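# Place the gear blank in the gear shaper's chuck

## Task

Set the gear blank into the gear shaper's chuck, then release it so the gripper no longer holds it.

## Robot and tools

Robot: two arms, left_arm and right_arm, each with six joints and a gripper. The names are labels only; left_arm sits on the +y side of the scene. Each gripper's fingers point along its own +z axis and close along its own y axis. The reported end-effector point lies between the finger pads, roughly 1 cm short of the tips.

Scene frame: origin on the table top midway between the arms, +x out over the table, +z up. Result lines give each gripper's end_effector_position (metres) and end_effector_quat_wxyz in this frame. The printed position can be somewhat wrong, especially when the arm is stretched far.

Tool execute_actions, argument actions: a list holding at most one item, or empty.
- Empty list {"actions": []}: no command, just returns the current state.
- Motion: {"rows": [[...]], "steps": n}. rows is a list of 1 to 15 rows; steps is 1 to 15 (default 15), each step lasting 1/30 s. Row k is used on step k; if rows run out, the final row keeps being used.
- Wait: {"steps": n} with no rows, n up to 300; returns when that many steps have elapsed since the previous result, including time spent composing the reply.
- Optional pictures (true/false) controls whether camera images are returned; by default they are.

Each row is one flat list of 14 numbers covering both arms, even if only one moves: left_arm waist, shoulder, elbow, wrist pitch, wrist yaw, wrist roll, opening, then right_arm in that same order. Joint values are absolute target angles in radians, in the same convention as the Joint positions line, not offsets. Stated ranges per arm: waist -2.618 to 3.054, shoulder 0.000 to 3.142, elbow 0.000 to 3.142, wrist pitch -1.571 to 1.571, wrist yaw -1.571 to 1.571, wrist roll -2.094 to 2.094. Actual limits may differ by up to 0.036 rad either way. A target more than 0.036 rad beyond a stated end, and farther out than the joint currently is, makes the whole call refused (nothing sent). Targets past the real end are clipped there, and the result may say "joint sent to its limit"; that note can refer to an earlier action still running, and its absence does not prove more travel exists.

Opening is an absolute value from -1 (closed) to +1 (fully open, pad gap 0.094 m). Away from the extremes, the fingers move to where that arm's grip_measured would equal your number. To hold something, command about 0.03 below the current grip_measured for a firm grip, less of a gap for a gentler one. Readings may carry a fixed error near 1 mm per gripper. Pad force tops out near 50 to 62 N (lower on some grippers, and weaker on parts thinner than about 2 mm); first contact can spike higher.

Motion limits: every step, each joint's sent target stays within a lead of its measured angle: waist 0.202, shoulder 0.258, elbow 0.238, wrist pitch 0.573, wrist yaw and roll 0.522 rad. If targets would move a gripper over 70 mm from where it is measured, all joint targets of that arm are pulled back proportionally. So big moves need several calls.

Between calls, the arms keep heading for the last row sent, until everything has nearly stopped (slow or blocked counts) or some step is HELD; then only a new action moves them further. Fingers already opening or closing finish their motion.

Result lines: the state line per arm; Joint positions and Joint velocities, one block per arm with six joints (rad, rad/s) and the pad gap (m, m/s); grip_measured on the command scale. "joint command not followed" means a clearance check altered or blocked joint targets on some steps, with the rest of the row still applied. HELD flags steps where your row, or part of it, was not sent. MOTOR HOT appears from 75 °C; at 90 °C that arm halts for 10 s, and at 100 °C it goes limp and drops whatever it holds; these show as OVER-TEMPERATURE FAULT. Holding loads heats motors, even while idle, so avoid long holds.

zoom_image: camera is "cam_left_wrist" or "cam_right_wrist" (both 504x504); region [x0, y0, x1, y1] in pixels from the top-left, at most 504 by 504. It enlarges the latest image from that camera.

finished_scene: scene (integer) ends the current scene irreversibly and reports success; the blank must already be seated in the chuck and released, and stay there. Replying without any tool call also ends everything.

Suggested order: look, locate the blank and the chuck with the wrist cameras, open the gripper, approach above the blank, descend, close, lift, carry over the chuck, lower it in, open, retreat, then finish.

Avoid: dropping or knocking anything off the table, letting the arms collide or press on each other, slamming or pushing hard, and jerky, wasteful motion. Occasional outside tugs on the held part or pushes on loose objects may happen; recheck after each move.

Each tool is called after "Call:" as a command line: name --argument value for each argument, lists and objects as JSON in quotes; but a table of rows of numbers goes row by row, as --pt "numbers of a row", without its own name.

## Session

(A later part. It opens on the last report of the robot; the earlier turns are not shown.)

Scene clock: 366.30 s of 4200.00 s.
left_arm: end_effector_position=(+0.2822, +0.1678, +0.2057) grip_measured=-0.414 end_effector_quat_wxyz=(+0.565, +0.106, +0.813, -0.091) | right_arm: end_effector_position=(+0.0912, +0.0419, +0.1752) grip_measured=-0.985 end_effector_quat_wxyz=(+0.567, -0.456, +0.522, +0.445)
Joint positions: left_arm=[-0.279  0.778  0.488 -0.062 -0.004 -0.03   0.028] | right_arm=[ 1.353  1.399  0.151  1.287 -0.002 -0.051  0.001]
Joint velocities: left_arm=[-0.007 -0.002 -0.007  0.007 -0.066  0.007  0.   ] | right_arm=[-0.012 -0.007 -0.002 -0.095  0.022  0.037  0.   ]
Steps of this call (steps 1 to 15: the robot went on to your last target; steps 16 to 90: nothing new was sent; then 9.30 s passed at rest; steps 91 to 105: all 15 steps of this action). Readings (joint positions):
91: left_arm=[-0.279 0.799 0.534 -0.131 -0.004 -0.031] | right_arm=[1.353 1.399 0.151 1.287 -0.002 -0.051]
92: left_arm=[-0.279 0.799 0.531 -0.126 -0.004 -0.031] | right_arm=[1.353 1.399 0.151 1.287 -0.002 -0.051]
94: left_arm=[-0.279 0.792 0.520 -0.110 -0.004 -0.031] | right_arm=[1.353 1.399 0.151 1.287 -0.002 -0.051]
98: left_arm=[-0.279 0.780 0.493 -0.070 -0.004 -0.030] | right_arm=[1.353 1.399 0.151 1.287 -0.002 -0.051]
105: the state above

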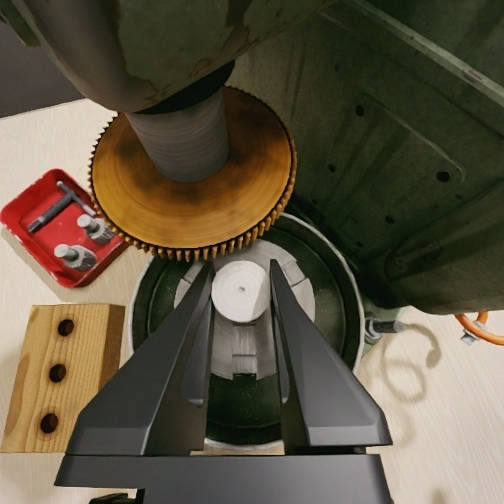

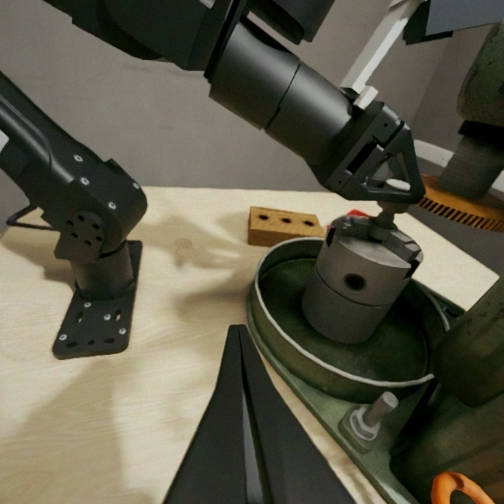

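Call:
execute_actions --actions '[{"rows":[[-0.275,0.78,0.47,-0.11,0,-0.03,-0.47,1.36,1.38,0.17,1.3,0,-0.045,-1],[-0.275,0.795,0.47,-0.11,0,-0.03,-0.47,1.36,1.38,0.17,1.3,0,-0.045,-1],[-0.275,0.805,0.47,-0.11,0,-0.03,-0.47,1.36,1.38,0.17,1.3,0,-0.045,-1],[-0.275,0.81,0.47,-0.11,0,-0.03,-0.47,1.36,1.38,0.17,1.3,0,-0.045,-1],[-0.275,0.815,0.47,-0.11,0,-0.03,-0.47,1.36,1.38,0.17,1.3,0,-0.045,-1],[-0.275,0.82,0.47,-0.11,0,-0.03,-0.47,1.36,1.38,0.17,1.3,0,-0.045,-1]],"steps":15}]' --pictures false

Scene clock: 376.20 s of 4200.00 s.
left_arm: end_effector_position=(+0.2828, +0.1676, +0.2047) grip_measured=-0.414 end_effector_quat_wxyz=(+0.564, +0.106, +0.814, -0.090) | right_arm: end_effector_position=(+0.0912, +0.0419, +0.1752) grip_measured=-0.985 end_effector_quat_wxyz=(+0.567, -0.456, +0.522, +0.445)
Joint positions: left_arm=[-0.279  0.783  0.488 -0.059 -0.004 -0.03   0.028] | right_arm=[ 1.353  1.399  0.151  1.287 -0.002 -0.051  0.001]
Joint velocities: left_arm=[-0.017  0.012  0.017 -0.051  0.037 -0.081 -0.001] | right_arm=[-0.002 -0.007  0.012  0.022 -0.081  0.037 -0.   ]
Steps of this call (steps 1 to 15: the robot went on to your last target; steps 16 to 90: nothing new was sent; then 6.40 s passed at rest; steps 91 to 105: all 15 steps of this action). Readings (joint positions):
91: left_arm=[-0.279 0.778 0.488 -0.061 -0.004 -0.030] | right_arm=[1.353 1.399 0.151 1.287 -0.002 -0.051]
92: left_arm=[-0.279 0.778 0.488 -0.061 -0.004 -0.030] | right_arm=[1.353 1.399 0.151 1.287 -0.002 -0.051]
94: left_arm=[-0.279 0.780 0.488 -0.061 -0.004 -0.030] | right_arm=[1.353 1.399 0.151 1.287 -0.002 -0.051]
98: left_arm=[-0.279 0.781 0.488 -0.061 -0.004 -0.030] | right_arm=[1.353 1.399 0.151 1.287 -0.002 -0.051]
105: the state above

Call:
execute_actions --actions '[{"rows":[[-0.27,0.80,0.46,-0.11,-0.02,-0.06,-0.47,1.36,1.38,0.17,1.3,0,-0.045,-1],[-0.27,0.80,0.46,-0.11,-0.03,-0.08,-0.47,1.36,1.38,0.17,1.3,0,-0.045,-1],[-0.27,0.80,0.46,-0.11,-0.04,-0.10,-0.47,1.36,1.38,0.17,1.3,0,-0.045,-1],[-0.27,0.80,0.46,-0.11,-0.05,-0.12,-0.47,1.36,1.38,0.17,1.3,0,-0.045,-1],[-0.27,0.80,0.46,-0.11,-0.05,-0.14,-0.47,1.36,1.38,0.17,1.3,0,-0.045,-1]],"steps":15}]' --pictures false

Scene clock: 383.40 s of 4200.00 s.
left_arm: end_effector_position=(+0.2830, +0.1684, +0.2047) grip_measured=-0.414 end_effector_quat_wxyz=(+0.563, +0.091, +0.816, -0.099) | right_arm: end_effector_position=(+0.0912, +0.0419, +0.1752) grip_measured=-0.985 end_effector_quat_wxyz=(+0.567, -0.456, +0.522, +0.445)
Joint positions: left_arm=[-0.279  0.783  0.488 -0.059 -0.008 -0.065  0.028] | right_arm=[ 1.353  1.399  0.151  1.287 -0.002 -0.051  0.001]
Joint velocities: left_arm=[ 0.002  0.007  0.002 -0.066  0.037 -0.007  0.   ] | right_arm=[-0.007 -0.002 -0.012  0.022 -0.081 -0.051 -0.001]
Steps of this call (steps 1 to 15: the robot went on to your last target; steps 16 to 90: nothing new was sent; then 3.70 s passed at rest; steps 91 to 105: all 15 steps of this action). Readings (joint positions):
91: left_arm=[-0.279 0.783 0.488 -0.059 -0.005 -0.033] | right_arm=[1.353 1.399 0.151 1.287 -0.002 -0.051]
92: left_arm=[-0.279 0.783 0.488 -0.059 -0.006 -0.037] | right_arm=[1.353 1.399 0.151 1.287 -0.002 -0.051]
94: left_arm=[-0.279 0.783 0.488 -0.059 -0.008 -0.049] | right_arm=[1.353 1.399 0.151 1.287 -0.002 -0.051]
98: left_arm=[-0.279 0.783 0.488 -0.059 -0.008 -0.063] | right_arm=[1.353 1.399 0.151 1.287 -0.002 -0.051]
105: the state above

Other way.

Call:
execute_actions --actions '[{"rows":[[-0.28,0.80,0.46,-0.11,-0.02,-0.08,-0.47,1.36,1.38,0.17,1.3,0,-0.045,-1],[-0.28,0.80,0.46,-0.11,0,-0.04,-0.47,1.36,1.38,0.17,1.3,0,-0.045,-1],[-0.28,0.80,0.46,-0.11,0.01,-0.01,-0.47,1.36,1.38,0.17,1.3,0,-0.045,-1],[-0.28,0.80,0.46,-0.11,0.02,0.02,-0.47,1.36,1.38,0.17,1.3,0,-0.045,-1],[-0.28,0.80,0.46,-0.11,0.03,0.05,-0.47,1.36,1.38,0.17,1.3,0,-0.045,-1],[-0.28,0.80,0.46,-0.11,0.04,0.08,-0.47,1.36,1.38,0.17,1.3,0,-0.045,-1],[-0.28,0.80,0.46,-0.11,0.05,0.11,-0.47,1.36,1.38,0.17,1.3,0,-0.045,-1]],"steps":15}]' --pictures false

Scene clock: 390.23 s of 4200.00 s.
left_arm: end_effector_position=(+0.2825, +0.1663, +0.2049) grip_measured=-0.414 end_effector_quat_wxyz=(+0.567, +0.132, +0.810, -0.077) | right_arm: end_effector_position=(+0.0912, +0.0419, +0.1752) grip_measured=-0.985 end_effector_quat_wxyz=(+0.567, -0.456, +0.522, +0.445)
Joint positions: left_arm=[-0.279  0.783  0.488 -0.058  0.003  0.028  0.028] | right_arm=[ 1.353  1.399  0.151  1.287 -0.002 -0.051  0.001]
Joint velocities: left_arm=[ 0.002  0.007  0.002  0.007 -0.022 -0.007 -0.001] | right_arm=[ 0.007  0.012  0.002 -0.007 -0.125  0.095 -0.001]
Steps of this call (steps 1 to 15: the robot went on to your last target; steps 16 to 90: nothing new was sent; then 3.33 s passed at rest; steps 91 to 105: all 15 steps of this action). Readings (joint positions):
91: left_arm=[-0.279 0.783 0.488 -0.059 -0.008 -0.060] | right_arm=[1.353 1.399 0.151 1.287 -0.002 -0.051]
92: left_arm=[-0.279 0.783 0.488 -0.059 -0.006 -0.051] | right_arm=[1.353 1.399 0.151 1.287 -0.002 -0.051]
94: left_arm=[-0.279 0.783 0.488 -0.059 -0.005 -0.033] | right_arm=[1.353 1.399 0.151 1.287 -0.002 -0.051]
98: left_arm=[-0.279 0.783 0.488 -0.058 0.002 0.014] | right_arm=[1.353 1.399 0.151 1.287 -0.002 -0.051]
105: the state above

Call:
execute_actions --actions '[{"rows":[[-0.275,0.76,0.49,-0.06,0,-0.02,-0.47,1.36,1.38,0.17,1.3,0,-0.045,-1],[-0.275,0.75,0.49,-0.06,0,-0.03,-0.47,1.36,1.38,0.17,1.3,0,-0.045,-1],[-0.275,0.74,0.49,-0.06,0,-0.03,-0.47,1.36,1.38,0.17,1.3,0,-0.045,-1],[-0.275,0.735,0.49,-0.06,0,-0.03,-0.47,1.36,1.38,0.17,1.3,0,-0.045,-1],[-0.275,0.73,0.49,-0.06,0,-0.03,-0.47,1.36,1.38,0.17,1.3,0,-0.045,-1]],"steps":15}]'

Call:
zoom_image --camera "cam_right_wrist" --region '[330, 160, 430, 260]'

Scene clock: 402.40 s of 4200.00 s.
left_arm: end_effector_position=(+0.2822, +0.1672, +0.2067) grip_measured=-0.414 end_effector_quat_wxyz=(+0.568, +0.114, +0.811, -0.087) | right_arm: end_effector_position=(+0.0912, +0.0419, +0.1752) grip_measured=-0.985 end_effector_quat_wxyz=(+0.567, -0.456, +0.522, +0.445)
Joint positions: left_arm=[-0.279  0.777  0.488 -0.058 -0.001 -0.012  0.028] | right_arm=[ 1.353  1.399  0.151  1.287 -0.002 -0.051  0.001]
Joint velocities: left_arm=[ 0.002 -0.022  0.017 -0.007 -0.007  0.022  0.001] | right_arm=[-0.002 -0.002 -0.007 -0.007 -0.037 -0.007 -0.001]
Steps of this call (steps 1 to 15: the robot went on to your last target; steps 16 to 90: nothing new was sent; then 8.67 s passed at rest; steps 91 to 105: all 15 steps of this action). Readings (joint positions):
91: left_arm=[-0.279 0.781 0.488 -0.056 0.002 0.013] | right_arm=[1.353 1.399 0.151 1.287 -0.002 -0.051]
92: left_arm=[-0.279 0.781 0.488 -0.056 0.001 0.002] | right_arm=[1.353 1.399 0.151 1.287 -0.002 -0.051]
94: left_arm=[-0.279 0.778 0.488 -0.058 -0.000 -0.007] | right_arm=[1.353 1.399 0.151 1.287 -0.002 -0.051]
98: left_arm=[-0.279 0.777 0.488 -0.058 -0.001 -0.012] | right_arm=[1.353 1.399 0.151 1.287 -0.002 -0.051]
105: the state above

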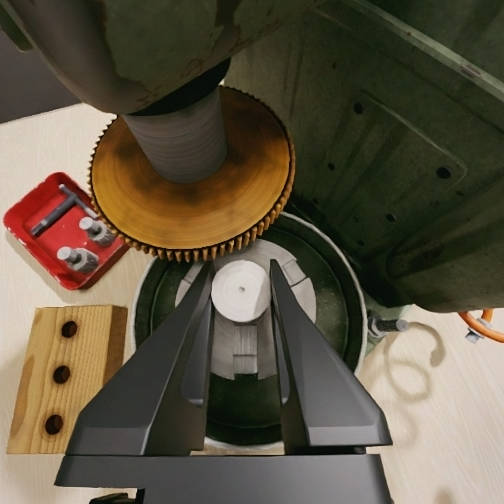

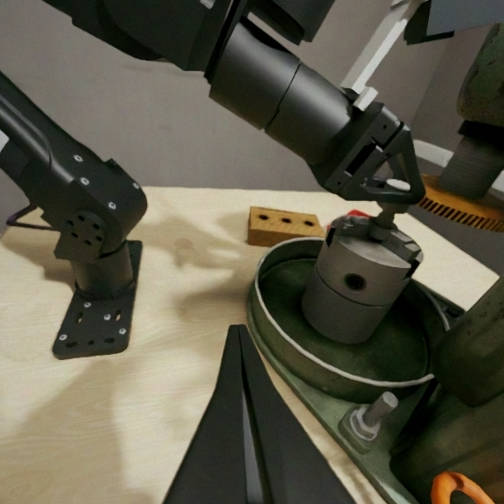

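Region (330, 160, 430, 260) of cam_right_wrist's 504x504 image, scaled by 5.040, with more detail than that image has.

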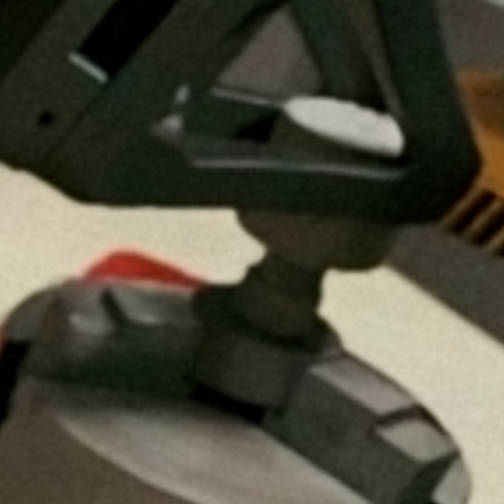

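Call:
execute_actions --actions '[{"rows":[[-0.275,0.72,0.49,-0.08,0,-0.03,-0.47,1.36,1.38,0.17,1.3,0,-0.045,-1],[-0.275,0.71,0.49,-0.09,0,-0.03,-0.47,1.36,1.38,0.17,1.3,0,-0.045,-1],[-0.275,0.70,0.49,-0.10,0,-0.03,-0.47,1.36,1.38,0.17,1.3,0,-0.045,-1],[-0.275,0.69,0.49,-0.10,0,-0.03,-0.47,1.36,1.38,0.17,1.3,0,-0.045,-1]],"steps":10}]'

Call:
zoom_image --camera "cam_right_wrist" --region '[330, 160, 430, 260]'

Scene clock: 407.97 s of 4200.00 s.
left_arm: end_effector_position=(+0.2816, +0.1674, +0.2076) grip_measured=-0.414 end_effector_quat_wxyz=(+0.568, +0.113, +0.810, -0.088) | right_arm: end_effector_position=(+0.0912, +0.0419, +0.1752) grip_measured=-0.985 end_effector_quat_wxyz=(+0.567, -0.456, +0.522, +0.445)
Joint positions: left_arm=[-0.279  0.772  0.488 -0.061 -0.001 -0.015  0.028] | right_arm=[ 1.353  1.399  0.151  1.287 -0.002 -0.051  0.001]
Joint velocities: left_arm=[-0.022 -0.007  0.002 -0.051  0.022 -0.022 -0.001] | right_arm=[-0.007  0.007 -0.007 -0.037  0.037 -0.051  0.001]
Steps of this call (steps 1 to 15: the robot went on to your last target; steps 16 to 90: nothing new was sent; then 2.23 s passed at rest; steps 91 to 100: all 10 steps of this action). Readings (joint positions):
91: left_arm=[-0.279 0.776 0.488 -0.059 -0.001 -0.013] | right_arm=[1.353 1.399 0.151 1.287 -0.002 -0.051]
92: left_arm=[-0.279 0.775 0.488 -0.060 -0.001 -0.014] | right_arm=[1.353 1.399 0.151 1.287 -0.002 -0.051]
94: left_arm=[-0.279 0.772 0.488 -0.061 -0.001 -0.014] | right_arm=[1.353 1.399 0.151 1.287 -0.002 -0.051]
98: left_arm=[-0.279 0.772 0.488 -0.061 -0.001 -0.015] | right_arm=[1.353 1.399 0.151 1.287 -0.002 -0.051]
100: the state above

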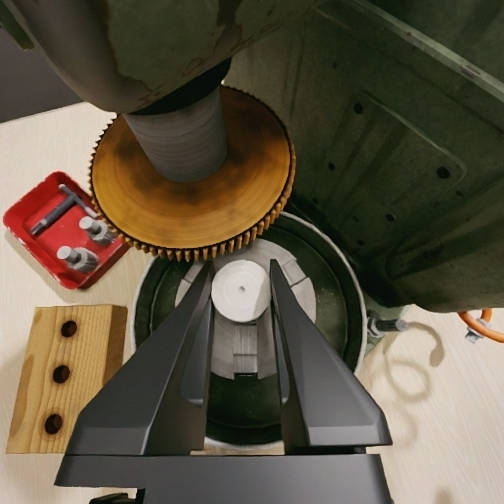

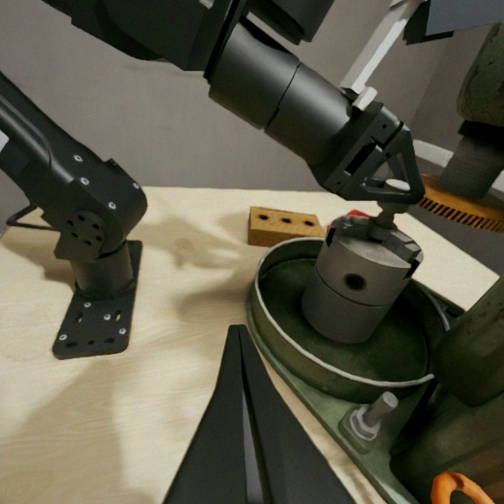

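Region (330, 160, 430, 260) of cam_right_wrist's 504x504 image, scaled by 5.040, with more detail than that image has.

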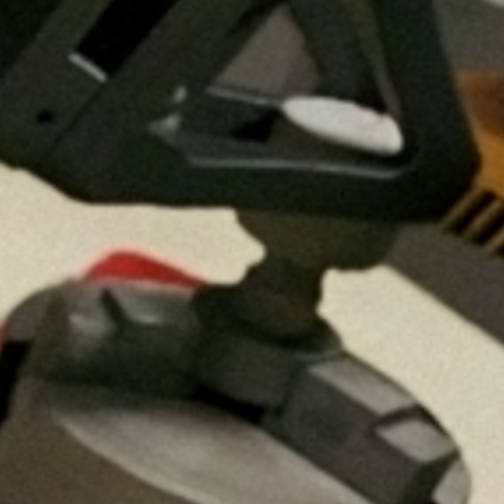

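Rigid backwards. Try strong forward with no down push.

Call:
execute_actions --actions '[{"rows":[[-0.275,0.76,0.49,-0.05,0,-0.03,-0.47,1.36,1.38,0.17,1.3,0,-0.045,-1],[-0.275,0.80,0.49,-0.03,0,-0.03,-0.47,1.36,1.38,0.17,1.3,0,-0.045,-1],[-0.275,0.82,0.49,-0.02,0,-0.03,-0.47,1.36,1.38,0.17,1.3,0,-0.045,-1],[-0.275,0.835,0.49,-0.02,0,-0.03,-0.47,1.36,1.38,0.17,1.3,0,-0.045,-1],[-0.275,0.85,0.49,-0.02,0,-0.03,-0.47,1.36,1.38,0.17,1.3,0,-0.045,-1]],"steps":12}]'

Call:
zoom_image --camera "cam_right_wrist" --region '[330, 160, 430, 260]'

Scene clock: 414.60 s of 4200.00 s.
left_arm: end_effector_position=(+0.2836, +0.1670, +0.2046) grip_measured=-0.414 end_effector_quat_wxyz=(+0.565, +0.113, +0.813, -0.087) | right_arm: end_effector_position=(+0.0912, +0.0419, +0.1752) grip_measured=-0.985 end_effector_quat_wxyz=(+0.567, -0.456, +0.522, +0.445)
Joint positions: left_arm=[-0.279  0.788  0.488 -0.053 -0.002 -0.015  0.028] | right_arm=[ 1.353  1.399  0.151  1.287 -0.002 -0.051  0.001]
Joint velocities: left_arm=[-0.022  0.002 -0.012 -0.022  0.022 -0.051  0.001] | right_arm=[-0.012 -0.002  0.002  0.037 -0.022 -0.037  0.   ]
Steps of this call (steps 1 to 15: the robot went on to your last target; steps 16 to 90: nothing new was sent; then 3.23 s passed at rest; steps 91 to 102: all 12 steps of this action). Readings (joint positions):
91: left_arm=[-0.279 0.775 0.488 -0.059 -0.001 -0.015] | right_arm=[1.353 1.399 0.151 1.287 -0.002 -0.051]
92: left_arm=[-0.279 0.779 0.488 -0.059 -0.001 -0.015] | right_arm=[1.353 1.399 0.151 1.287 -0.002 -0.051]
94: left_arm=[-0.279 0.787 0.488 -0.053 -0.002 -0.015] | right_arm=[1.353 1.399 0.151 1.287 -0.002 -0.051]
98: left_arm=[-0.279 0.788 0.488 -0.053 -0.002 -0.015] | right_arm=[1.353 1.399 0.151 1.287 -0.002 -0.051]
102: the state above

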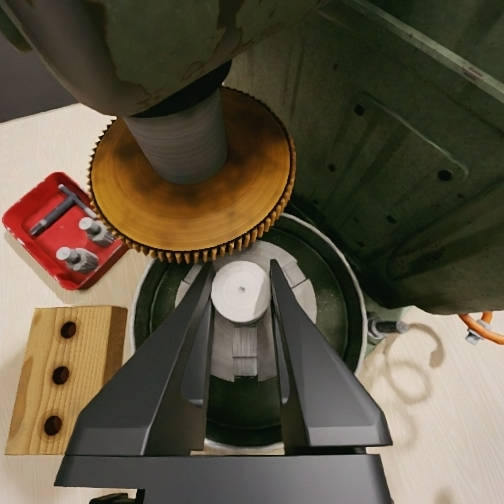

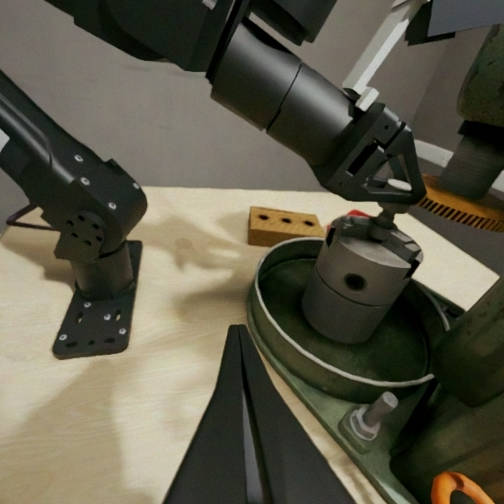

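Region (330, 160, 430, 260) of cam_right_wrist's 504x504 image, scaled by 5.040, with more detail than that image has.

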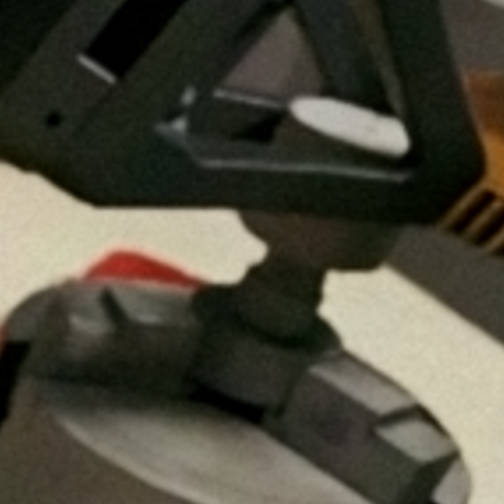

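Call:
execute_actions --actions '[{"rows":[[-0.275,0.76,0.49,-0.06,0,-0.03,-0.5,1.36,1.38,0.17,1.3,0,-0.045,-1],[-0.275,0.76,0.49,-0.06,0,-0.03,-0.5,1.36,1.38,0.17,1.3,0,-0.045,-1],[-0.275,0.76,0.49,-0.06,0,-0.03,-0.5,1.36,1.38,0.17,1.3,0,-0.045,-1],[-0.275,0.78,0.46,-0.10,0,-0.03,-0.5,1.36,1.38,0.17,1.3,0,-0.045,-1],[-0.275,0.79,0.44,-0.14,0,-0.03,-0.5,1.36,1.38,0.17,1.3,0,-0.045,-1],[-0.275,0.80,0.42,-0.18,0,-0.03,-0.5,1.36,1.38,0.17,1.3,0,-0.045,-1]],"steps":15}]' --pictures false

Scene clock: 423.37 s of 4200.00 s.
left_arm: end_effector_position=(+0.2828, +0.1672, +0.2036) grip_measured=-0.414 end_effector_quat_wxyz=(+0.566, +0.113, +0.812, -0.087) | right_arm: end_effector_position=(+0.0912, +0.0419, +0.1752) grip_measured=-0.985 end_effector_quat_wxyz=(+0.567, -0.456, +0.522, +0.445)
Joint positions: left_arm=[-0.279  0.783  0.481 -0.05  -0.002 -0.016  0.028] | right_arm=[ 1.353  1.399  0.151  1.287 -0.002 -0.051  0.001]
Joint velocities: left_arm=[-0.012  0.012  0.002  0.081  0.037 -0.022  0.   ] | right_arm=[ 0.012  0.007  0.007  0.022 -0.022 -0.007  0.001]
Steps of this call (steps 1 to 15: the robot went on to your last target; steps 16 to 90: nothing new was sent; then 5.27 s passed at rest; steps 91 to 105: all 15 steps of this action). Readings (joint positions):
91: left_arm=[-0.279 0.783 0.488 -0.054 -0.002 -0.016] | right_arm=[1.353 1.399 0.151 1.287 -0.002 -0.051]
92: left_arm=[-0.279 0.783 0.488 -0.054 -0.002 -0.016] | right_arm=[1.353 1.399 0.151 1.287 -0.002 -0.051]
94: left_arm=[-0.279 0.783 0.488 -0.055 -0.002 -0.016] | right_arm=[1.353 1.399 0.151 1.287 -0.002 -0.051]
98: left_arm=[-0.279 0.783 0.481 -0.050 -0.002 -0.016] | right_arm=[1.353 1.399 0.151 1.287 -0.002 -0.051]
105: the state above

Add roll wiggle under this push.

Call:
execute_actions --actions '[{"rows":[[-0.275,0.80,0.42,-0.18,0,-0.06,-0.5,1.36,1.38,0.17,1.3,0,-0.045,-1],[-0.275,0.80,0.42,-0.18,0,-0.09,-0.5,1.36,1.38,0.17,1.3,0,-0.045,-1],[-0.275,0.80,0.42,-0.18,0,-0.12,-0.5,1.36,1.38,0.17,1.3,0,-0.045,-1],[-0.275,0.80,0.42,-0.18,0,-0.12,-0.5,1.36,1.38,0.17,1.3,0,-0.045,-1],[-0.275,0.80,0.42,-0.18,0,-0.12,-0.5,1.36,1.38,0.17,1.3,0,-0.045,-1],[-0.275,0.80,0.42,-0.18,0,-0.12,-0.5,1.36,1.38,0.17,1.3,0,-0.045,-1],[-0.275,0.80,0.42,-0.18,0,-0.12,-0.5,1.36,1.38,0.17,1.3,0,-0.045,-1],[-0.275,0.80,0.42,-0.18,0,-0.12,-0.5,1.36,1.38,0.17,1.3,0,-0.045,-1],[-0.275,0.80,0.42,-0.18,0,-0.06,-0.5,1.36,1.38,0.17,1.3,0,-0.045,-1],[-0.275,0.80,0.42,-0.18,0,0,-0.5,1.36,1.38,0.17,1.3,0,-0.045,-1],[-0.275,0.80,0.42,-0.18,0,0.06,-0.5,1.36,1.38,0.17,1.3,0,-0.045,-1]],"steps":15}]' --pictures false

Scene clock: 433.53 s of 4200.00 s.
left_arm: end_effector_position=(+0.2828, +0.1671, +0.2036) grip_measured=-0.414 end_effector_quat_wxyz=(+0.567, +0.122, +0.811, -0.082) | right_arm: end_effector_position=(+0.0912, +0.0419, +0.1752) grip_measured=-0.985 end_effector_quat_wxyz=(+0.567, -0.456, +0.522, +0.445)
Joint positions: left_arm=[-0.279  0.783  0.481 -0.05  -0.001  0.006  0.028] | right_arm=[ 1.353  1.399  0.151  1.287 -0.002 -0.051  0.001]
Joint velocities: left_arm=[ 0.002 -0.002  0.002 -0.081  0.022  0.066  0.   ] | right_arm=[-0.017 -0.002 -0.007  0.037 -0.037 -0.051 -0.001]
Steps of this call (steps 1 to 15: the robot went on to your last target; steps 16 to 90: nothing new was sent; then 6.67 s passed at rest; steps 91 to 105: all 15 steps of this action). Readings (joint positions):
91: left_arm=[-0.279 0.783 0.481 -0.050 -0.002 -0.020] | right_arm=[1.353 1.399 0.151 1.287 -0.002 -0.051]
92: left_arm=[-0.279 0.783 0.481 -0.050 -0.002 -0.026] | right_arm=[1.353 1.399 0.151 1.287 -0.002 -0.051]
94: left_arm=[-0.279 0.783 0.481 -0.050 -0.003 -0.038] | right_arm=[1.353 1.399 0.151 1.287 -0.002 -0.051]
98: left_arm=[-0.279 0.783 0.481 -0.050 -0.003 -0.043] | right_arm=[1.353 1.399 0.151 1.287 -0.002 -0.051]
105: the state above

Call:
execute_actions --actions '[{"rows":[[-0.275,0.785,0.49,-0.05,0,-0.02,-0.5,1.36,1.38,0.17,1.3,0,-0.045,-1],[-0.275,0.785,0.49,-0.05,0,-0.02,-0.5,1.36,1.38,0.17,1.3,0,-0.045,-1],[-0.275,0.785,0.49,-0.05,0,-0.02,-0.5,1.36,1.38,0.17,1.3,0,-0.045,-1],[-0.275,0.785,0.49,-0.05,0,-0.02,-0.5,1.36,1.38,0.17,1.3,0,-0.045,-1],[-0.275,0.785,0.49,-0.05,0,-0.02,0.1,1.36,1.38,0.17,1.3,0,-0.045,-1]],"steps":15}]'

Call:
zoom_image --camera "cam_left_wrist" --region '[150, 210, 340, 400]'

Call:
zoom_image --camera "cam_right_wrist" --region '[300, 150, 450, 300]'

Scene clock: 440.77 s of 4200.00 s.
left_arm: end_effector_position=(+0.2834, +0.1669, +0.2055) grip_measured=+0.098 end_effector_quat_wxyz=(+0.569, +0.114, +0.810, -0.088) | right_arm: end_effector_position=(+0.0912, +0.0419, +0.1752) grip_measured=-0.985 end_effector_quat_wxyz=(+0.567, -0.456, +0.522, +0.445)
Joint positions: left_arm=[-0.279  0.783  0.481 -0.042 -0.001 -0.014  0.052] | right_arm=[ 1.353  1.399  0.151  1.287 -0.002 -0.051  0.001]
Joint velocities: left_arm=[-0.012 -0.007 -0.002 -0.066  0.095 -0.037 -0.   ] | right_arm=[-0.017  0.002  0.002 -0.081 -0.066  0.007 -0.001]
Steps of this call (steps 1 to 15: the robot went on to your last target; steps 16 to 90: nothing new was sent; then 3.73 s passed at rest; steps 91 to 105: all 15 steps of this action). Readings (joint positions):
91: left_arm=[-0.279 0.783 0.481 -0.045 -0.001 -0.001] | right_arm=[1.353 1.399 0.151 1.287 -0.002 -0.051]
92: left_arm=[-0.279 0.783 0.481 -0.045 -0.001 -0.006] | right_arm=[1.353 1.399 0.151 1.287 -0.002 -0.051]
94: left_arm=[-0.279 0.783 0.481 -0.045 -0.001 -0.010] | right_arm=[1.353 1.399 0.151 1.287 -0.002 -0.051]
98: left_arm=[-0.279 0.783 0.481 -0.042 -0.001 -0.012] | right_arm=[1.353 1.399 0.151 1.287 -0.002 -0.051]
105: the state above

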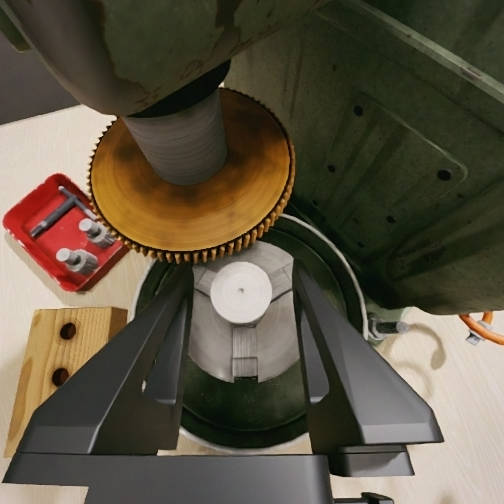

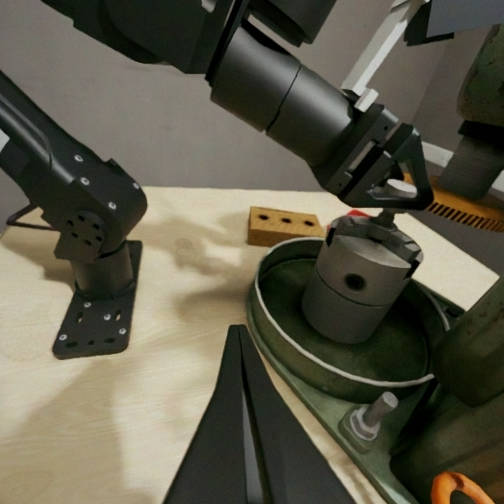

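Region (150, 210, 340, 400) of cam_left_wrist's 504x504 image, scaled by 2.653, with more detail than that image has.

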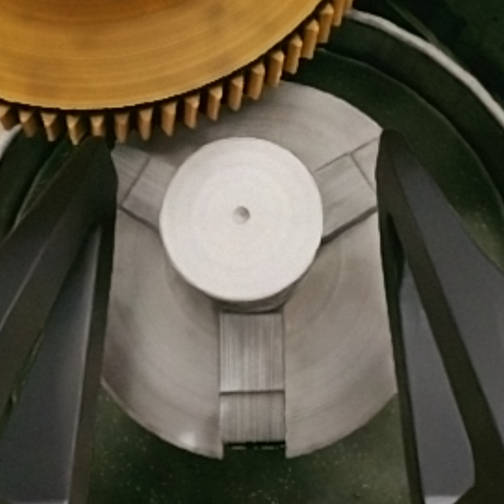

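Region (300, 150, 450, 300) of cam_right_wrist's 504x504 image, scaled by 3.360, with more detail than that image has.

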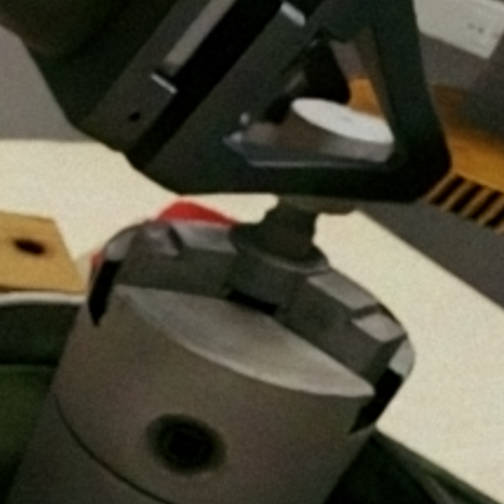

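Call:
execute_actions --actions '[{"rows":[[-0.275,0.77,0.53,-0.06,0,0,-0.1,1.36,1.38,0.17,1.3,0,-0.045,-1],[-0.275,0.76,0.55,-0.08,0,0,-0.1,1.36,1.38,0.17,1.3,0,-0.045,-1],[-0.275,0.75,0.57,-0.10,0,0,-0.1,1.36,1.38,0.17,1.3,0,-0.045,-1],[-0.275,0.735,0.58,-0.12,0,0,-0.1,1.36,1.38,0.17,1.3,0,-0.045,-1],[-0.275,0.72,0.59,-0.14,0,0,-0.1,1.36,1.38,0.17,1.3,0,-0.045,-1],[-0.275,0.705,0.59,-0.155,0,0,-0.1,1.36,1.38,0.17,1.3,0,-0.045,-1]],"steps":15}]'

Call:
zoom_image --camera "cam_right_wrist" --region '[300, 120, 450, 270]'

Scene clock: 459.30 s of 4200.00 s.
left_arm: end_effector_position=(+0.2777, +0.1686, +0.2496) grip_measured=-0.098 end_effector_quat_wxyz=(+0.599, +0.114, +0.787, -0.090) | right_arm: end_effector_position=(+0.0912, +0.0419, +0.1752) grip_measured=-0.985 end_effector_quat_wxyz=(+0.567, -0.456, +0.522, +0.445)
Joint positions: left_arm=[-0.279  0.721  0.572 -0.119 -0.001 -0.006  0.042] | right_arm=[ 1.353  1.399  0.151  1.287 -0.002 -0.051  0.001]
Joint velocities: left_arm=[ 0.007  0.002 -0.007 -0.066 -0.007 -0.007 -0.002] | right_arm=[-0.002 -0.002 -0.002  0.066 -0.037  0.037  0.   ]
Steps of this call (steps 1 to 15: the robot went on to your last target; steps 16 to 90: nothing new was sent; then 15.03 s passed at rest; steps 91 to 105: all 15 steps of this action). Readings (joint positions):
91: left_arm=[-0.279 0.783 0.484 -0.044 -0.001 -0.012] | right_arm=[1.353 1.399 0.151 1.287 -0.002 -0.051]
92: left_arm=[-0.279 0.783 0.490 -0.052 -0.001 -0.011] | right_arm=[1.353 1.399 0.151 1.287 -0.002 -0.051]
94: left_arm=[-0.279 0.780 0.517 -0.073 -0.001 -0.009] | right_arm=[1.353 1.399 0.151 1.287 -0.002 -0.051]
98: left_arm=[-0.279 0.733 0.562 -0.100 -0.001 -0.007] | right_arm=[1.353 1.399 0.151 1.287 -0.002 -0.051]
105: the state above

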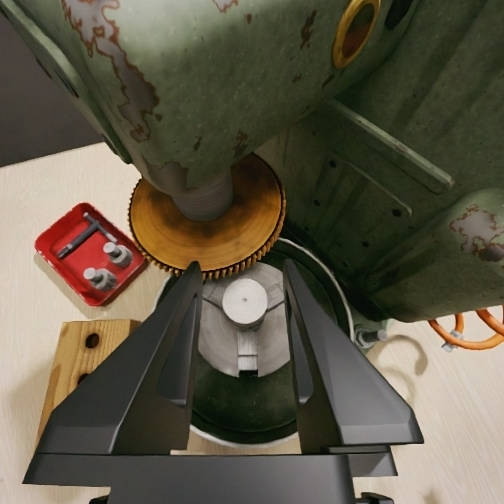

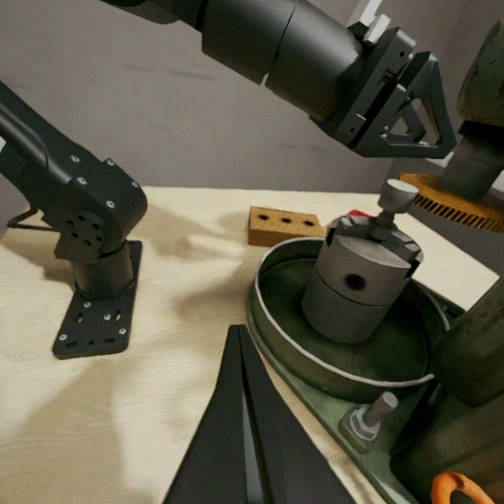

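Region (300, 120, 450, 270) of cam_right_wrist's 504x504 image, scaled by 3.360, with more detail than that image has.

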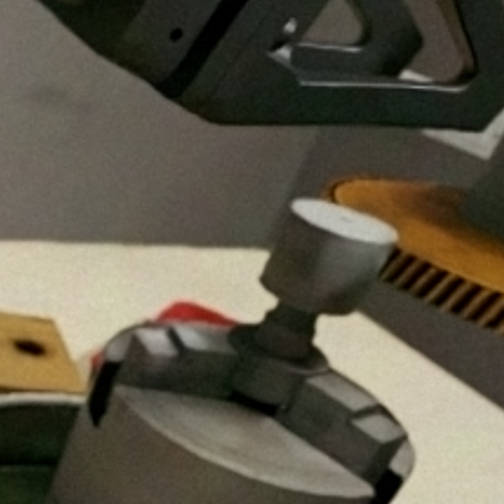

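Call:
execute_actions --actions '[{"rows":[[-0.275,0.74,0.59,-0.17,0,0,-1,1.36,1.38,0.17,1.3,0,-0.045,-1],[-0.275,0.745,0.59,-0.185,0,0,-1,1.36,1.38,0.17,1.3,0,-0.045,-1],[-0.275,0.75,0.59,-0.20,0,0,-1,1.36,1.38,0.17,1.3,0,-0.045,-1]],"steps":15}]'

Call:
zoom_image --camera "cam_right_wrist" --region '[300, 120, 450, 270]'

Scene clock: 467.00 s of 4200.00 s.
left_arm: end_effector_position=(+0.2755, +0.1693, +0.2318) grip_measured=-0.988 end_effector_quat_wxyz=(+0.571, +0.117, +0.808, -0.086) | right_arm: end_effector_position=(+0.0912, +0.0419, +0.1752) grip_measured=-0.985 end_effector_quat_wxyz=(+0.567, -0.456, +0.522, +0.445)
Joint positions: left_arm=[-0.279  0.738  0.572 -0.175 -0.001 -0.006  0.001] | right_arm=[ 1.353  1.399  0.151  1.287 -0.002 -0.051  0.001]
Joint velocities: left_arm=[ 0.012 -0.012 -0.007 -0.066  0.051  0.007  0.   ] | right_arm=[ 0.007 -0.027 -0.002  0.051 -0.022  0.037 -0.001]
Steps of this call (steps 1 to 30: the robot went on to your last target; steps 31 to 90: nothing new was sent; then 4.20 s passed at rest; steps 91 to 105: all 15 steps of this action). Readings (joint positions):
91: left_arm=[-0.279 0.721 0.572 -0.132 -0.001 -0.006] | right_arm=[1.353 1.399 0.151 1.287 -0.002 -0.051]
92: left_arm=[-0.279 0.721 0.572 -0.136 -0.001 -0.006] | right_arm=[1.353 1.399 0.151 1.287 -0.002 -0.051]
94: left_arm=[-0.279 0.727 0.572 -0.147 -0.001 -0.006] | right_arm=[1.353 1.399 0.151 1.287 -0.002 -0.051]
98: left_arm=[-0.279 0.738 0.572 -0.167 -0.001 -0.006] | right_arm=[1.353 1.399 0.151 1.287 -0.002 -0.051]
105: the state above

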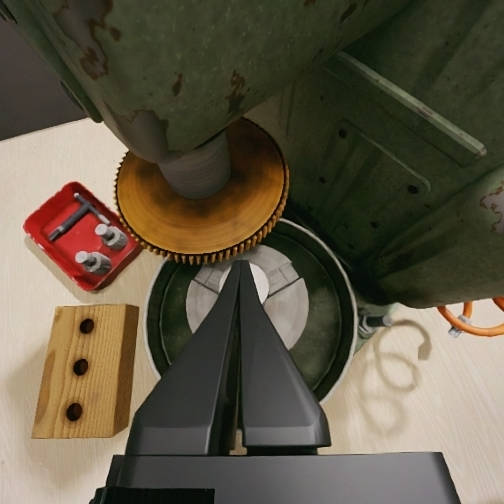

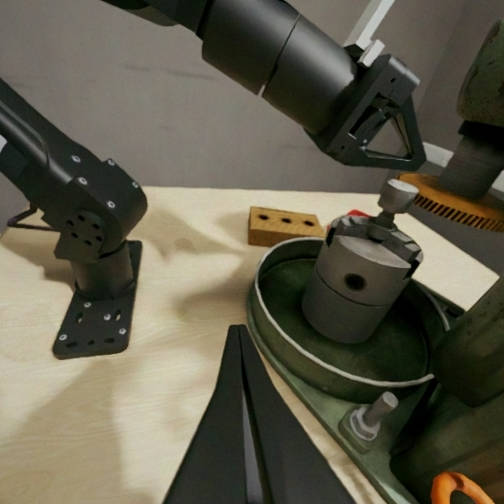

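Region (300, 120, 450, 270) of cam_right_wrist's 504x504 image, scaled by 3.360, with more detail than that image has.

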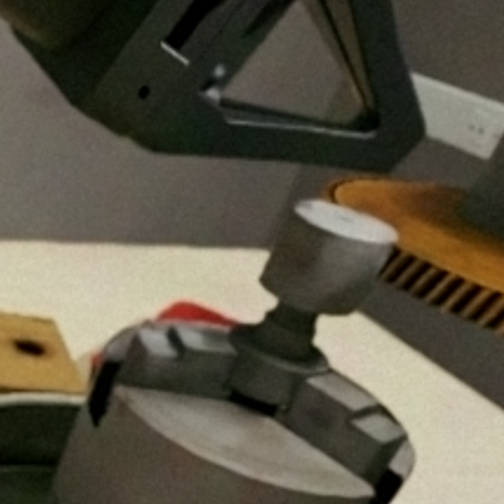

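~12 mm gap. Lower via q4.

Call:
execute_actions --actions '[{"rows":[[-0.275,0.75,0.59,-0.215,0,0,-1,1.36,1.38,0.17,1.3,0,-0.045,-1],[-0.275,0.75,0.59,-0.23,0,0,-1,1.36,1.38,0.17,1.3,0,-0.045,-1],[-0.275,0.75,0.59,-0.245,0,0,-1,1.36,1.38,0.17,1.3,0,-0.045,-1]],"steps":15}]'

Call:
zoom_image --camera "cam_right_wrist" --region '[300, 120, 450, 270]'

Scene clock: 474.63 s of 4200.00 s.
left_arm: end_effector_position=(+0.2718, +0.1704, +0.2214) grip_measured=-0.988 end_effector_quat_wxyz=(+0.552, +0.119, +0.821, -0.083) | right_arm: end_effector_position=(+0.0912, +0.0419, +0.1752) grip_measured=-0.985 end_effector_quat_wxyz=(+0.567, -0.456, +0.522, +0.445)
Joint positions: left_arm=[-0.279  0.738  0.572 -0.22  -0.001 -0.006  0.001] | right_arm=[ 1.353  1.399  0.151  1.287 -0.002 -0.051  0.001]
Joint velocities: left_arm=[-0.002 -0.007 -0.002  0.066 -0.022  0.007 -0.001] | right_arm=[-0.007 -0.007  0.007  0.066  0.022  0.007 -0.001]
Steps of this call (steps 1 to 15: the robot went on to your last target; steps 16 to 90: nothing new was sent; then 4.13 s passed at rest; steps 91 to 105: all 15 steps of this action). Readings (joint positions):
91: left_arm=[-0.279 0.738 0.572 -0.178 -0.001 -0.006] | right_arm=[1.353 1.399 0.151 1.287 -0.002 -0.051]
92: left_arm=[-0.279 0.738 0.572 -0.181 -0.001 -0.006] | right_arm=[1.353 1.399 0.151 1.287 -0.002 -0.051]
94: left_arm=[-0.279 0.738 0.572 -0.194 -0.001 -0.006] | right_arm=[1.353 1.399 0.151 1.287 -0.002 -0.051]
98: left_arm=[-0.279 0.738 0.572 -0.212 -0.001 -0.006] | right_arm=[1.353 1.399 0.151 1.287 -0.002 -0.051]
105: the state above

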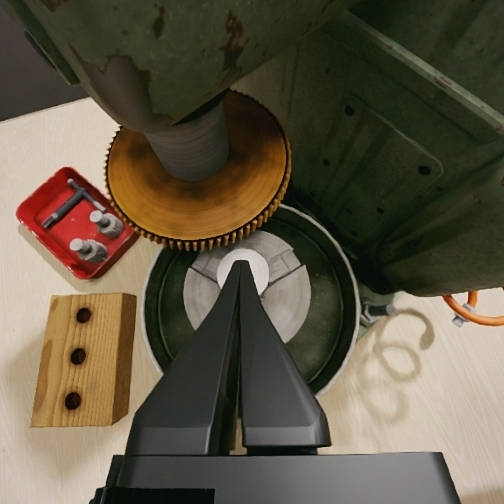

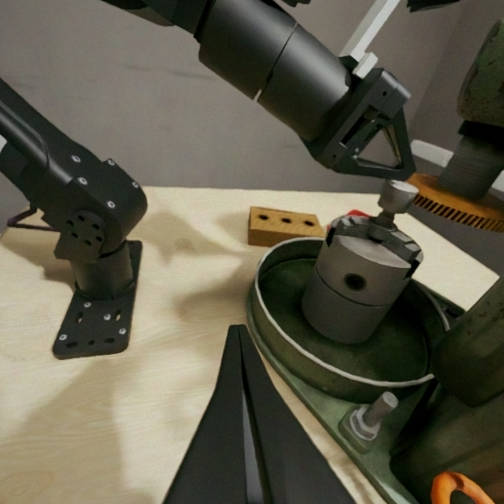

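Region (300, 120, 450, 270) of cam_right_wrist's 504x504 image, scaled by 3.360, with more detail than that image has.

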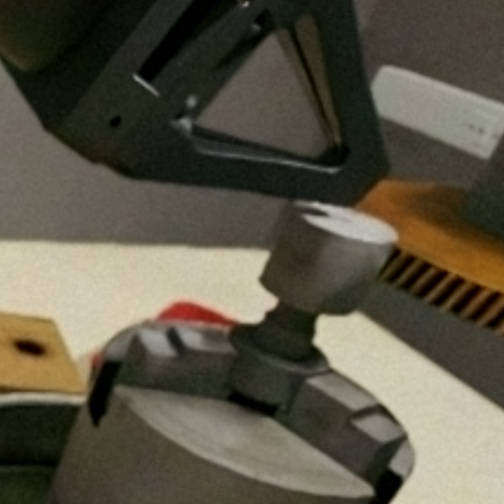

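Now lower via q2 (forward+down) and push.

Call:
execute_actions --actions '[{"rows":[[-0.275,0.757,0.59,-0.25,0,0,-1,1.36,1.38,0.17,1.3,0,-0.045,-1],[-0.275,0.764,0.59,-0.255,0,0,-1,1.36,1.38,0.17,1.3,0,-0.045,-1],[-0.275,0.77,0.59,-0.26,0,0,-1,1.36,1.38,0.17,1.3,0,-0.045,-1],[-0.275,0.775,0.59,-0.27,0,0,-1,1.36,1.38,0.17,1.3,0,-0.045,-1],[-0.275,0.78,0.59,-0.28,0,0,-1,1.36,1.38,0.17,1.3,0,-0.045,-1]],"steps":15}]'

Call:
zoom_image --camera "cam_right_wrist" --region '[300, 120, 450, 270]'

Scene clock: 481.50 s of 4200.00 s.
left_arm: end_effector_position=(+0.2734, +0.1699, +0.2171) grip_measured=-0.988 end_effector_quat_wxyz=(+0.546, +0.119, +0.825, -0.082) | right_arm: end_effector_position=(+0.0912, +0.0419, +0.1752) grip_measured=-0.985 end_effector_quat_wxyz=(+0.567, -0.456, +0.522, +0.445)
Joint positions: left_arm=[-0.279  0.754  0.572 -0.218 -0.001 -0.006  0.001] | right_arm=[ 1.353  1.399  0.151  1.287 -0.002 -0.051  0.001]
Joint velocities: left_arm=[ 0.002 -0.012  0.017 -0.051 -0.022 -0.007  0.   ] | right_arm=[ 0.002 -0.012 -0.002 -0.037  0.022 -0.066 -0.001]
Steps of this call (steps 1 to 15: the robot went on to your last target; steps 16 to 90: nothing new was sent; then 3.37 s passed at rest; steps 91 to 105: all 15 steps of this action). Readings (joint positions):
91: left_arm=[-0.279 0.738 0.572 -0.222 -0.001 -0.006] | right_arm=[1.353 1.399 0.151 1.287 -0.002 -0.051]
92: left_arm=[-0.279 0.739 0.572 -0.223 -0.001 -0.006] | right_arm=[1.353 1.399 0.151 1.287 -0.002 -0.051]
94: left_arm=[-0.279 0.748 0.572 -0.223 -0.001 -0.006] | right_arm=[1.353 1.399 0.151 1.287 -0.002 -0.051]
98: left_arm=[-0.279 0.754 0.572 -0.218 -0.001 -0.006] | right_arm=[1.353 1.399 0.151 1.287 -0.002 -0.051]
105: the state above

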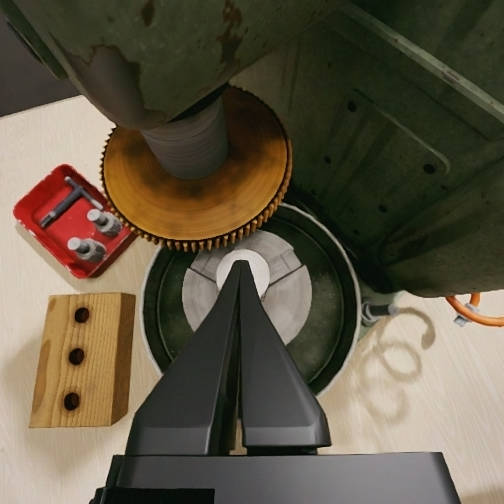

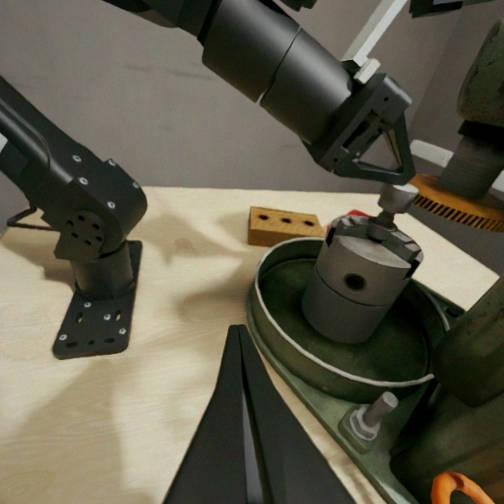

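Region (300, 120, 450, 270) of cam_right_wrist's 504x504 image, scaled by 3.360, with more detail than that image has.

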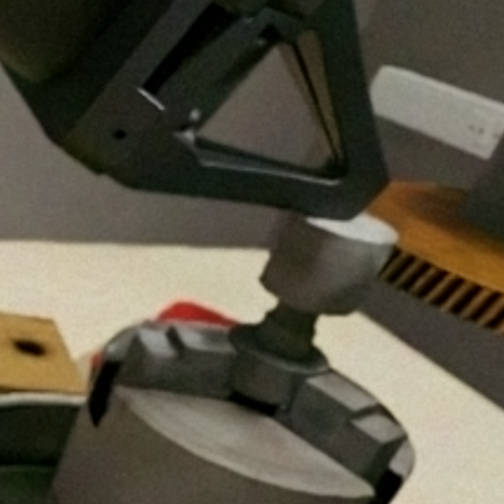

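Push harder with yaw wiggle.

Call:
execute_actions --actions '[{"rows":[[-0.275,0.78,0.55,-0.31,0,0,-1,1.36,1.38,0.17,1.3,0,-0.045,-1],[-0.275,0.78,0.52,-0.34,0,0,-1,1.36,1.38,0.17,1.3,0,-0.045,-1],[-0.275,0.78,0.51,-0.36,0.03,0,-1,1.36,1.38,0.17,1.3,0,-0.045,-1],[-0.275,0.78,0.51,-0.36,0.06,0,-1,1.36,1.38,0.17,1.3,0,-0.045,-1],[-0.275,0.78,0.51,-0.36,0.06,0,-1,1.36,1.38,0.17,1.3,0,-0.045,-1],[-0.275,0.78,0.51,-0.36,0.06,0,-1,1.36,1.38,0.17,1.3,0,-0.045,-1],[-0.275,0.78,0.51,-0.36,0.03,0,-1,1.36,1.38,0.17,1.3,0,-0.045,-1],[-0.275,0.78,0.51,-0.36,0,0,-1,1.36,1.38,0.17,1.3,0,-0.045,-1],[-0.275,0.78,0.51,-0.36,-0.03,0,-1,1.36,1.38,0.17,1.3,0,-0.045,-1],[-0.275,0.78,0.51,-0.36,-0.06,0,-1,1.36,1.38,0.17,1.3,0,-0.045,-1],[-0.275,0.78,0.51,-0.36,-0.06,0,-1,1.36,1.38,0.17,1.3,0,-0.045,-1],[-0.275,0.78,0.51,-0.36,-0.06,0,-1,1.36,1.38,0.17,1.3,0,-0.045,-1],[-0.275,0.78,0.51,-0.36,0,0,-1,1.36,1.38,0.17,1.3,0,-0.045,-1]],"steps":15}]'

Call:
zoom_image --camera "cam_right_wrist" --region '[300, 120, 450, 270]'

Scene clock: 493.47 s of 4200.00 s.
left_arm: end_effector_position=(+0.2703, +0.1718, +0.2058) grip_measured=-0.988 end_effector_quat_wxyz=(+0.532, +0.120, +0.835, -0.078) | right_arm: end_effector_position=(+0.0912, +0.0419, +0.1752) grip_measured=-0.985 end_effector_quat_wxyz=(+0.567, -0.456, +0.522, +0.445)
Joint positions: left_arm=[-0.276  0.754  0.56  -0.242 -0.001 -0.004  0.001] | right_arm=[ 1.353  1.399  0.151  1.287 -0.002 -0.051  0.001]
Joint velocities: left_arm=[-0.007 -0.012 -0.183 -0.418  0.154  0.007 -0.001] | right_arm=[-0.027 -0.022  0.002 -0.007 -0.007 -0.007  0.   ]
Steps of this call (steps 1 to 15: the robot went on to your last target; steps 16 to 90: nothing new was sent; then 8.47 s passed at rest; steps 91 to 105: all 15 steps of this action). Readings (joint positions):
91: left_arm=[-0.279 0.754 0.572 -0.219 -0.001 -0.005] | right_arm=[1.353 1.399 0.151 1.287 -0.002 -0.051]
92: left_arm=[-0.279 0.754 0.572 -0.221 -0.001 -0.005] | right_arm=[1.353 1.399 0.151 1.287 -0.002 -0.051]
94: left_arm=[-0.278 0.754 0.568 -0.222 0.004 -0.005] | right_arm=[1.353 1.399 0.151 1.287 -0.002 -0.051]
98: left_arm=[-0.276 0.754 0.568 -0.224 0.006 -0.004] | right_arm=[1.353 1.399 0.151 1.287 -0.002 -0.051]
105: the state above

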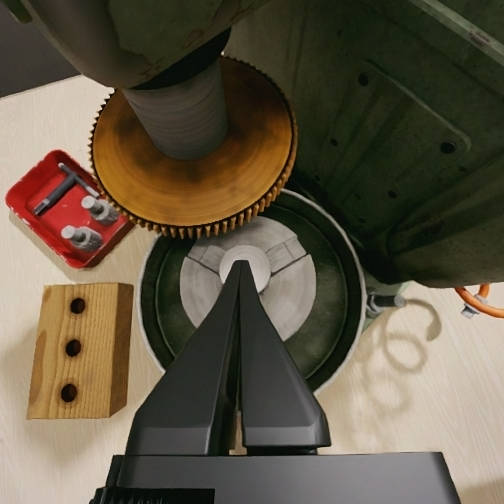

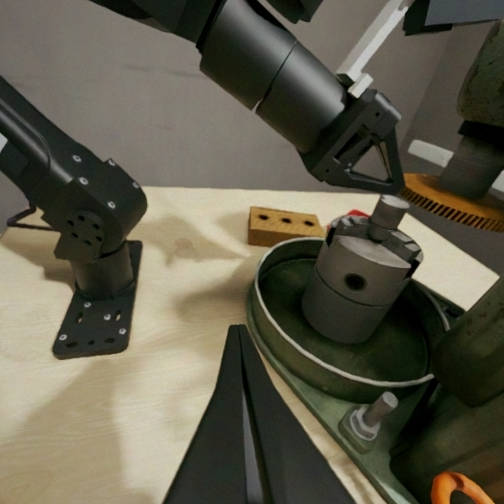

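Region (300, 120, 450, 270) of cam_right_wrist's 504x504 image, scaled by 3.360, with more detail than that image has.

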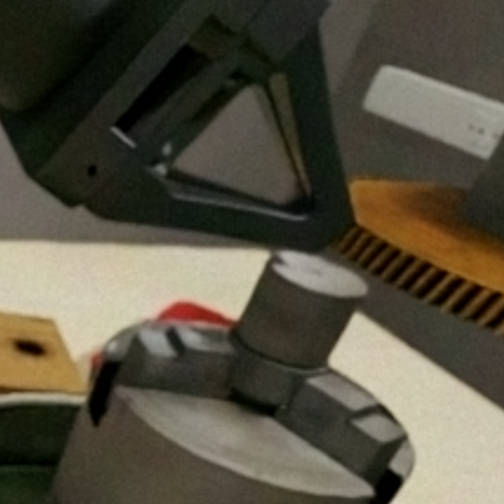

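Seated. Retract.

Call:
execute_actions --actions '[{"rows":[[-0.275,0.74,0.58,-0.26,0,0,-1,1.36,1.38,0.17,1.3,0,-0.045,-1],[-0.275,0.71,0.60,-0.26,0,0,-1,1.36,1.38,0.17,1.3,0,-0.045,-1],[-0.275,0.68,0.60,-0.26,0,0,-1,1.36,1.38,0.17,1.3,0,-0.045,-1],[-0.275,0.65,0.60,-0.26,0,0,-1,1.36,1.38,0.17,1.3,0,-0.045,-1]],"steps":15}]'

Call:
finished_scene --scene 2

Scene clock: 497.93 s of 4200.00 s.
left_arm: end_effector_position=(+0.2631, +0.1740, +0.2394) grip_measured=-0.988 end_effector_quat_wxyz=(+0.575, +0.116, +0.806, -0.085) | right_arm: end_effector_position=(+0.0912, +0.0419, +0.1752) grip_measured=-0.985 end_effector_quat_wxyz=(+0.567, -0.456, +0.522, +0.445)
Joint positions: left_arm=[-0.276  0.668  0.579 -0.243 -0.001 -0.004  0.001] | right_arm=[ 1.353  1.399  0.151  1.287 -0.002 -0.051  0.001]
Joint velocities: left_arm=[ 0.007  0.002  0.002  0.051 -0.037 -0.037 -0.001] | right_arm=[-0.017 -0.002 -0.007 -0.007 -0.022  0.022 -0.001]
Steps of this call (steps 1 to 30: the robot went on to your last target; steps 31 to 90: nothing new was sent; then 0.97 s passed at rest; steps 91 to 105: all 15 steps of this action). Readings (joint positions):
91: left_arm=[-0.276 0.754 0.551 -0.247 -0.001 -0.004] | right_arm=[1.353 1.399 0.151 1.287 -0.002 -0.051]
92: left_arm=[-0.276 0.752 0.554 -0.249 -0.001 -0.004] | right_arm=[1.353 1.399 0.151 1.287 -0.002 -0.051]
94: left_arm=[-0.276 0.726 0.557 -0.253 -0.001 -0.004] | right_arm=[1.353 1.399 0.151 1.287 -0.002 -0.051]
98: left_arm=[-0.276 0.670 0.574 -0.248 -0.001 -0.004] | right_arm=[1.353 1.399 0.151 1.287 -0.002 -0.051]
105: the state above

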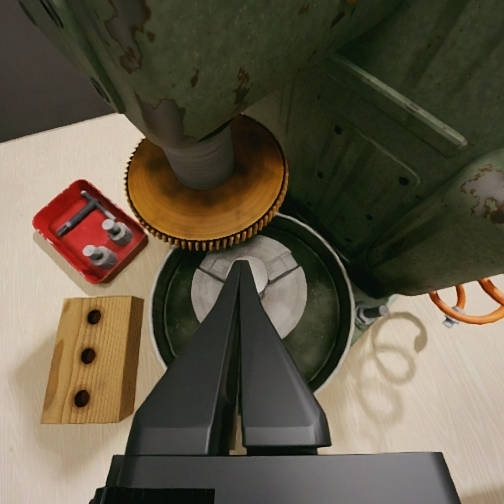

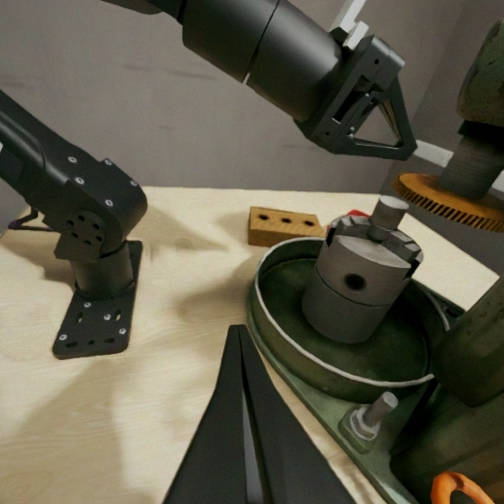

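The scene is finished: the task was done.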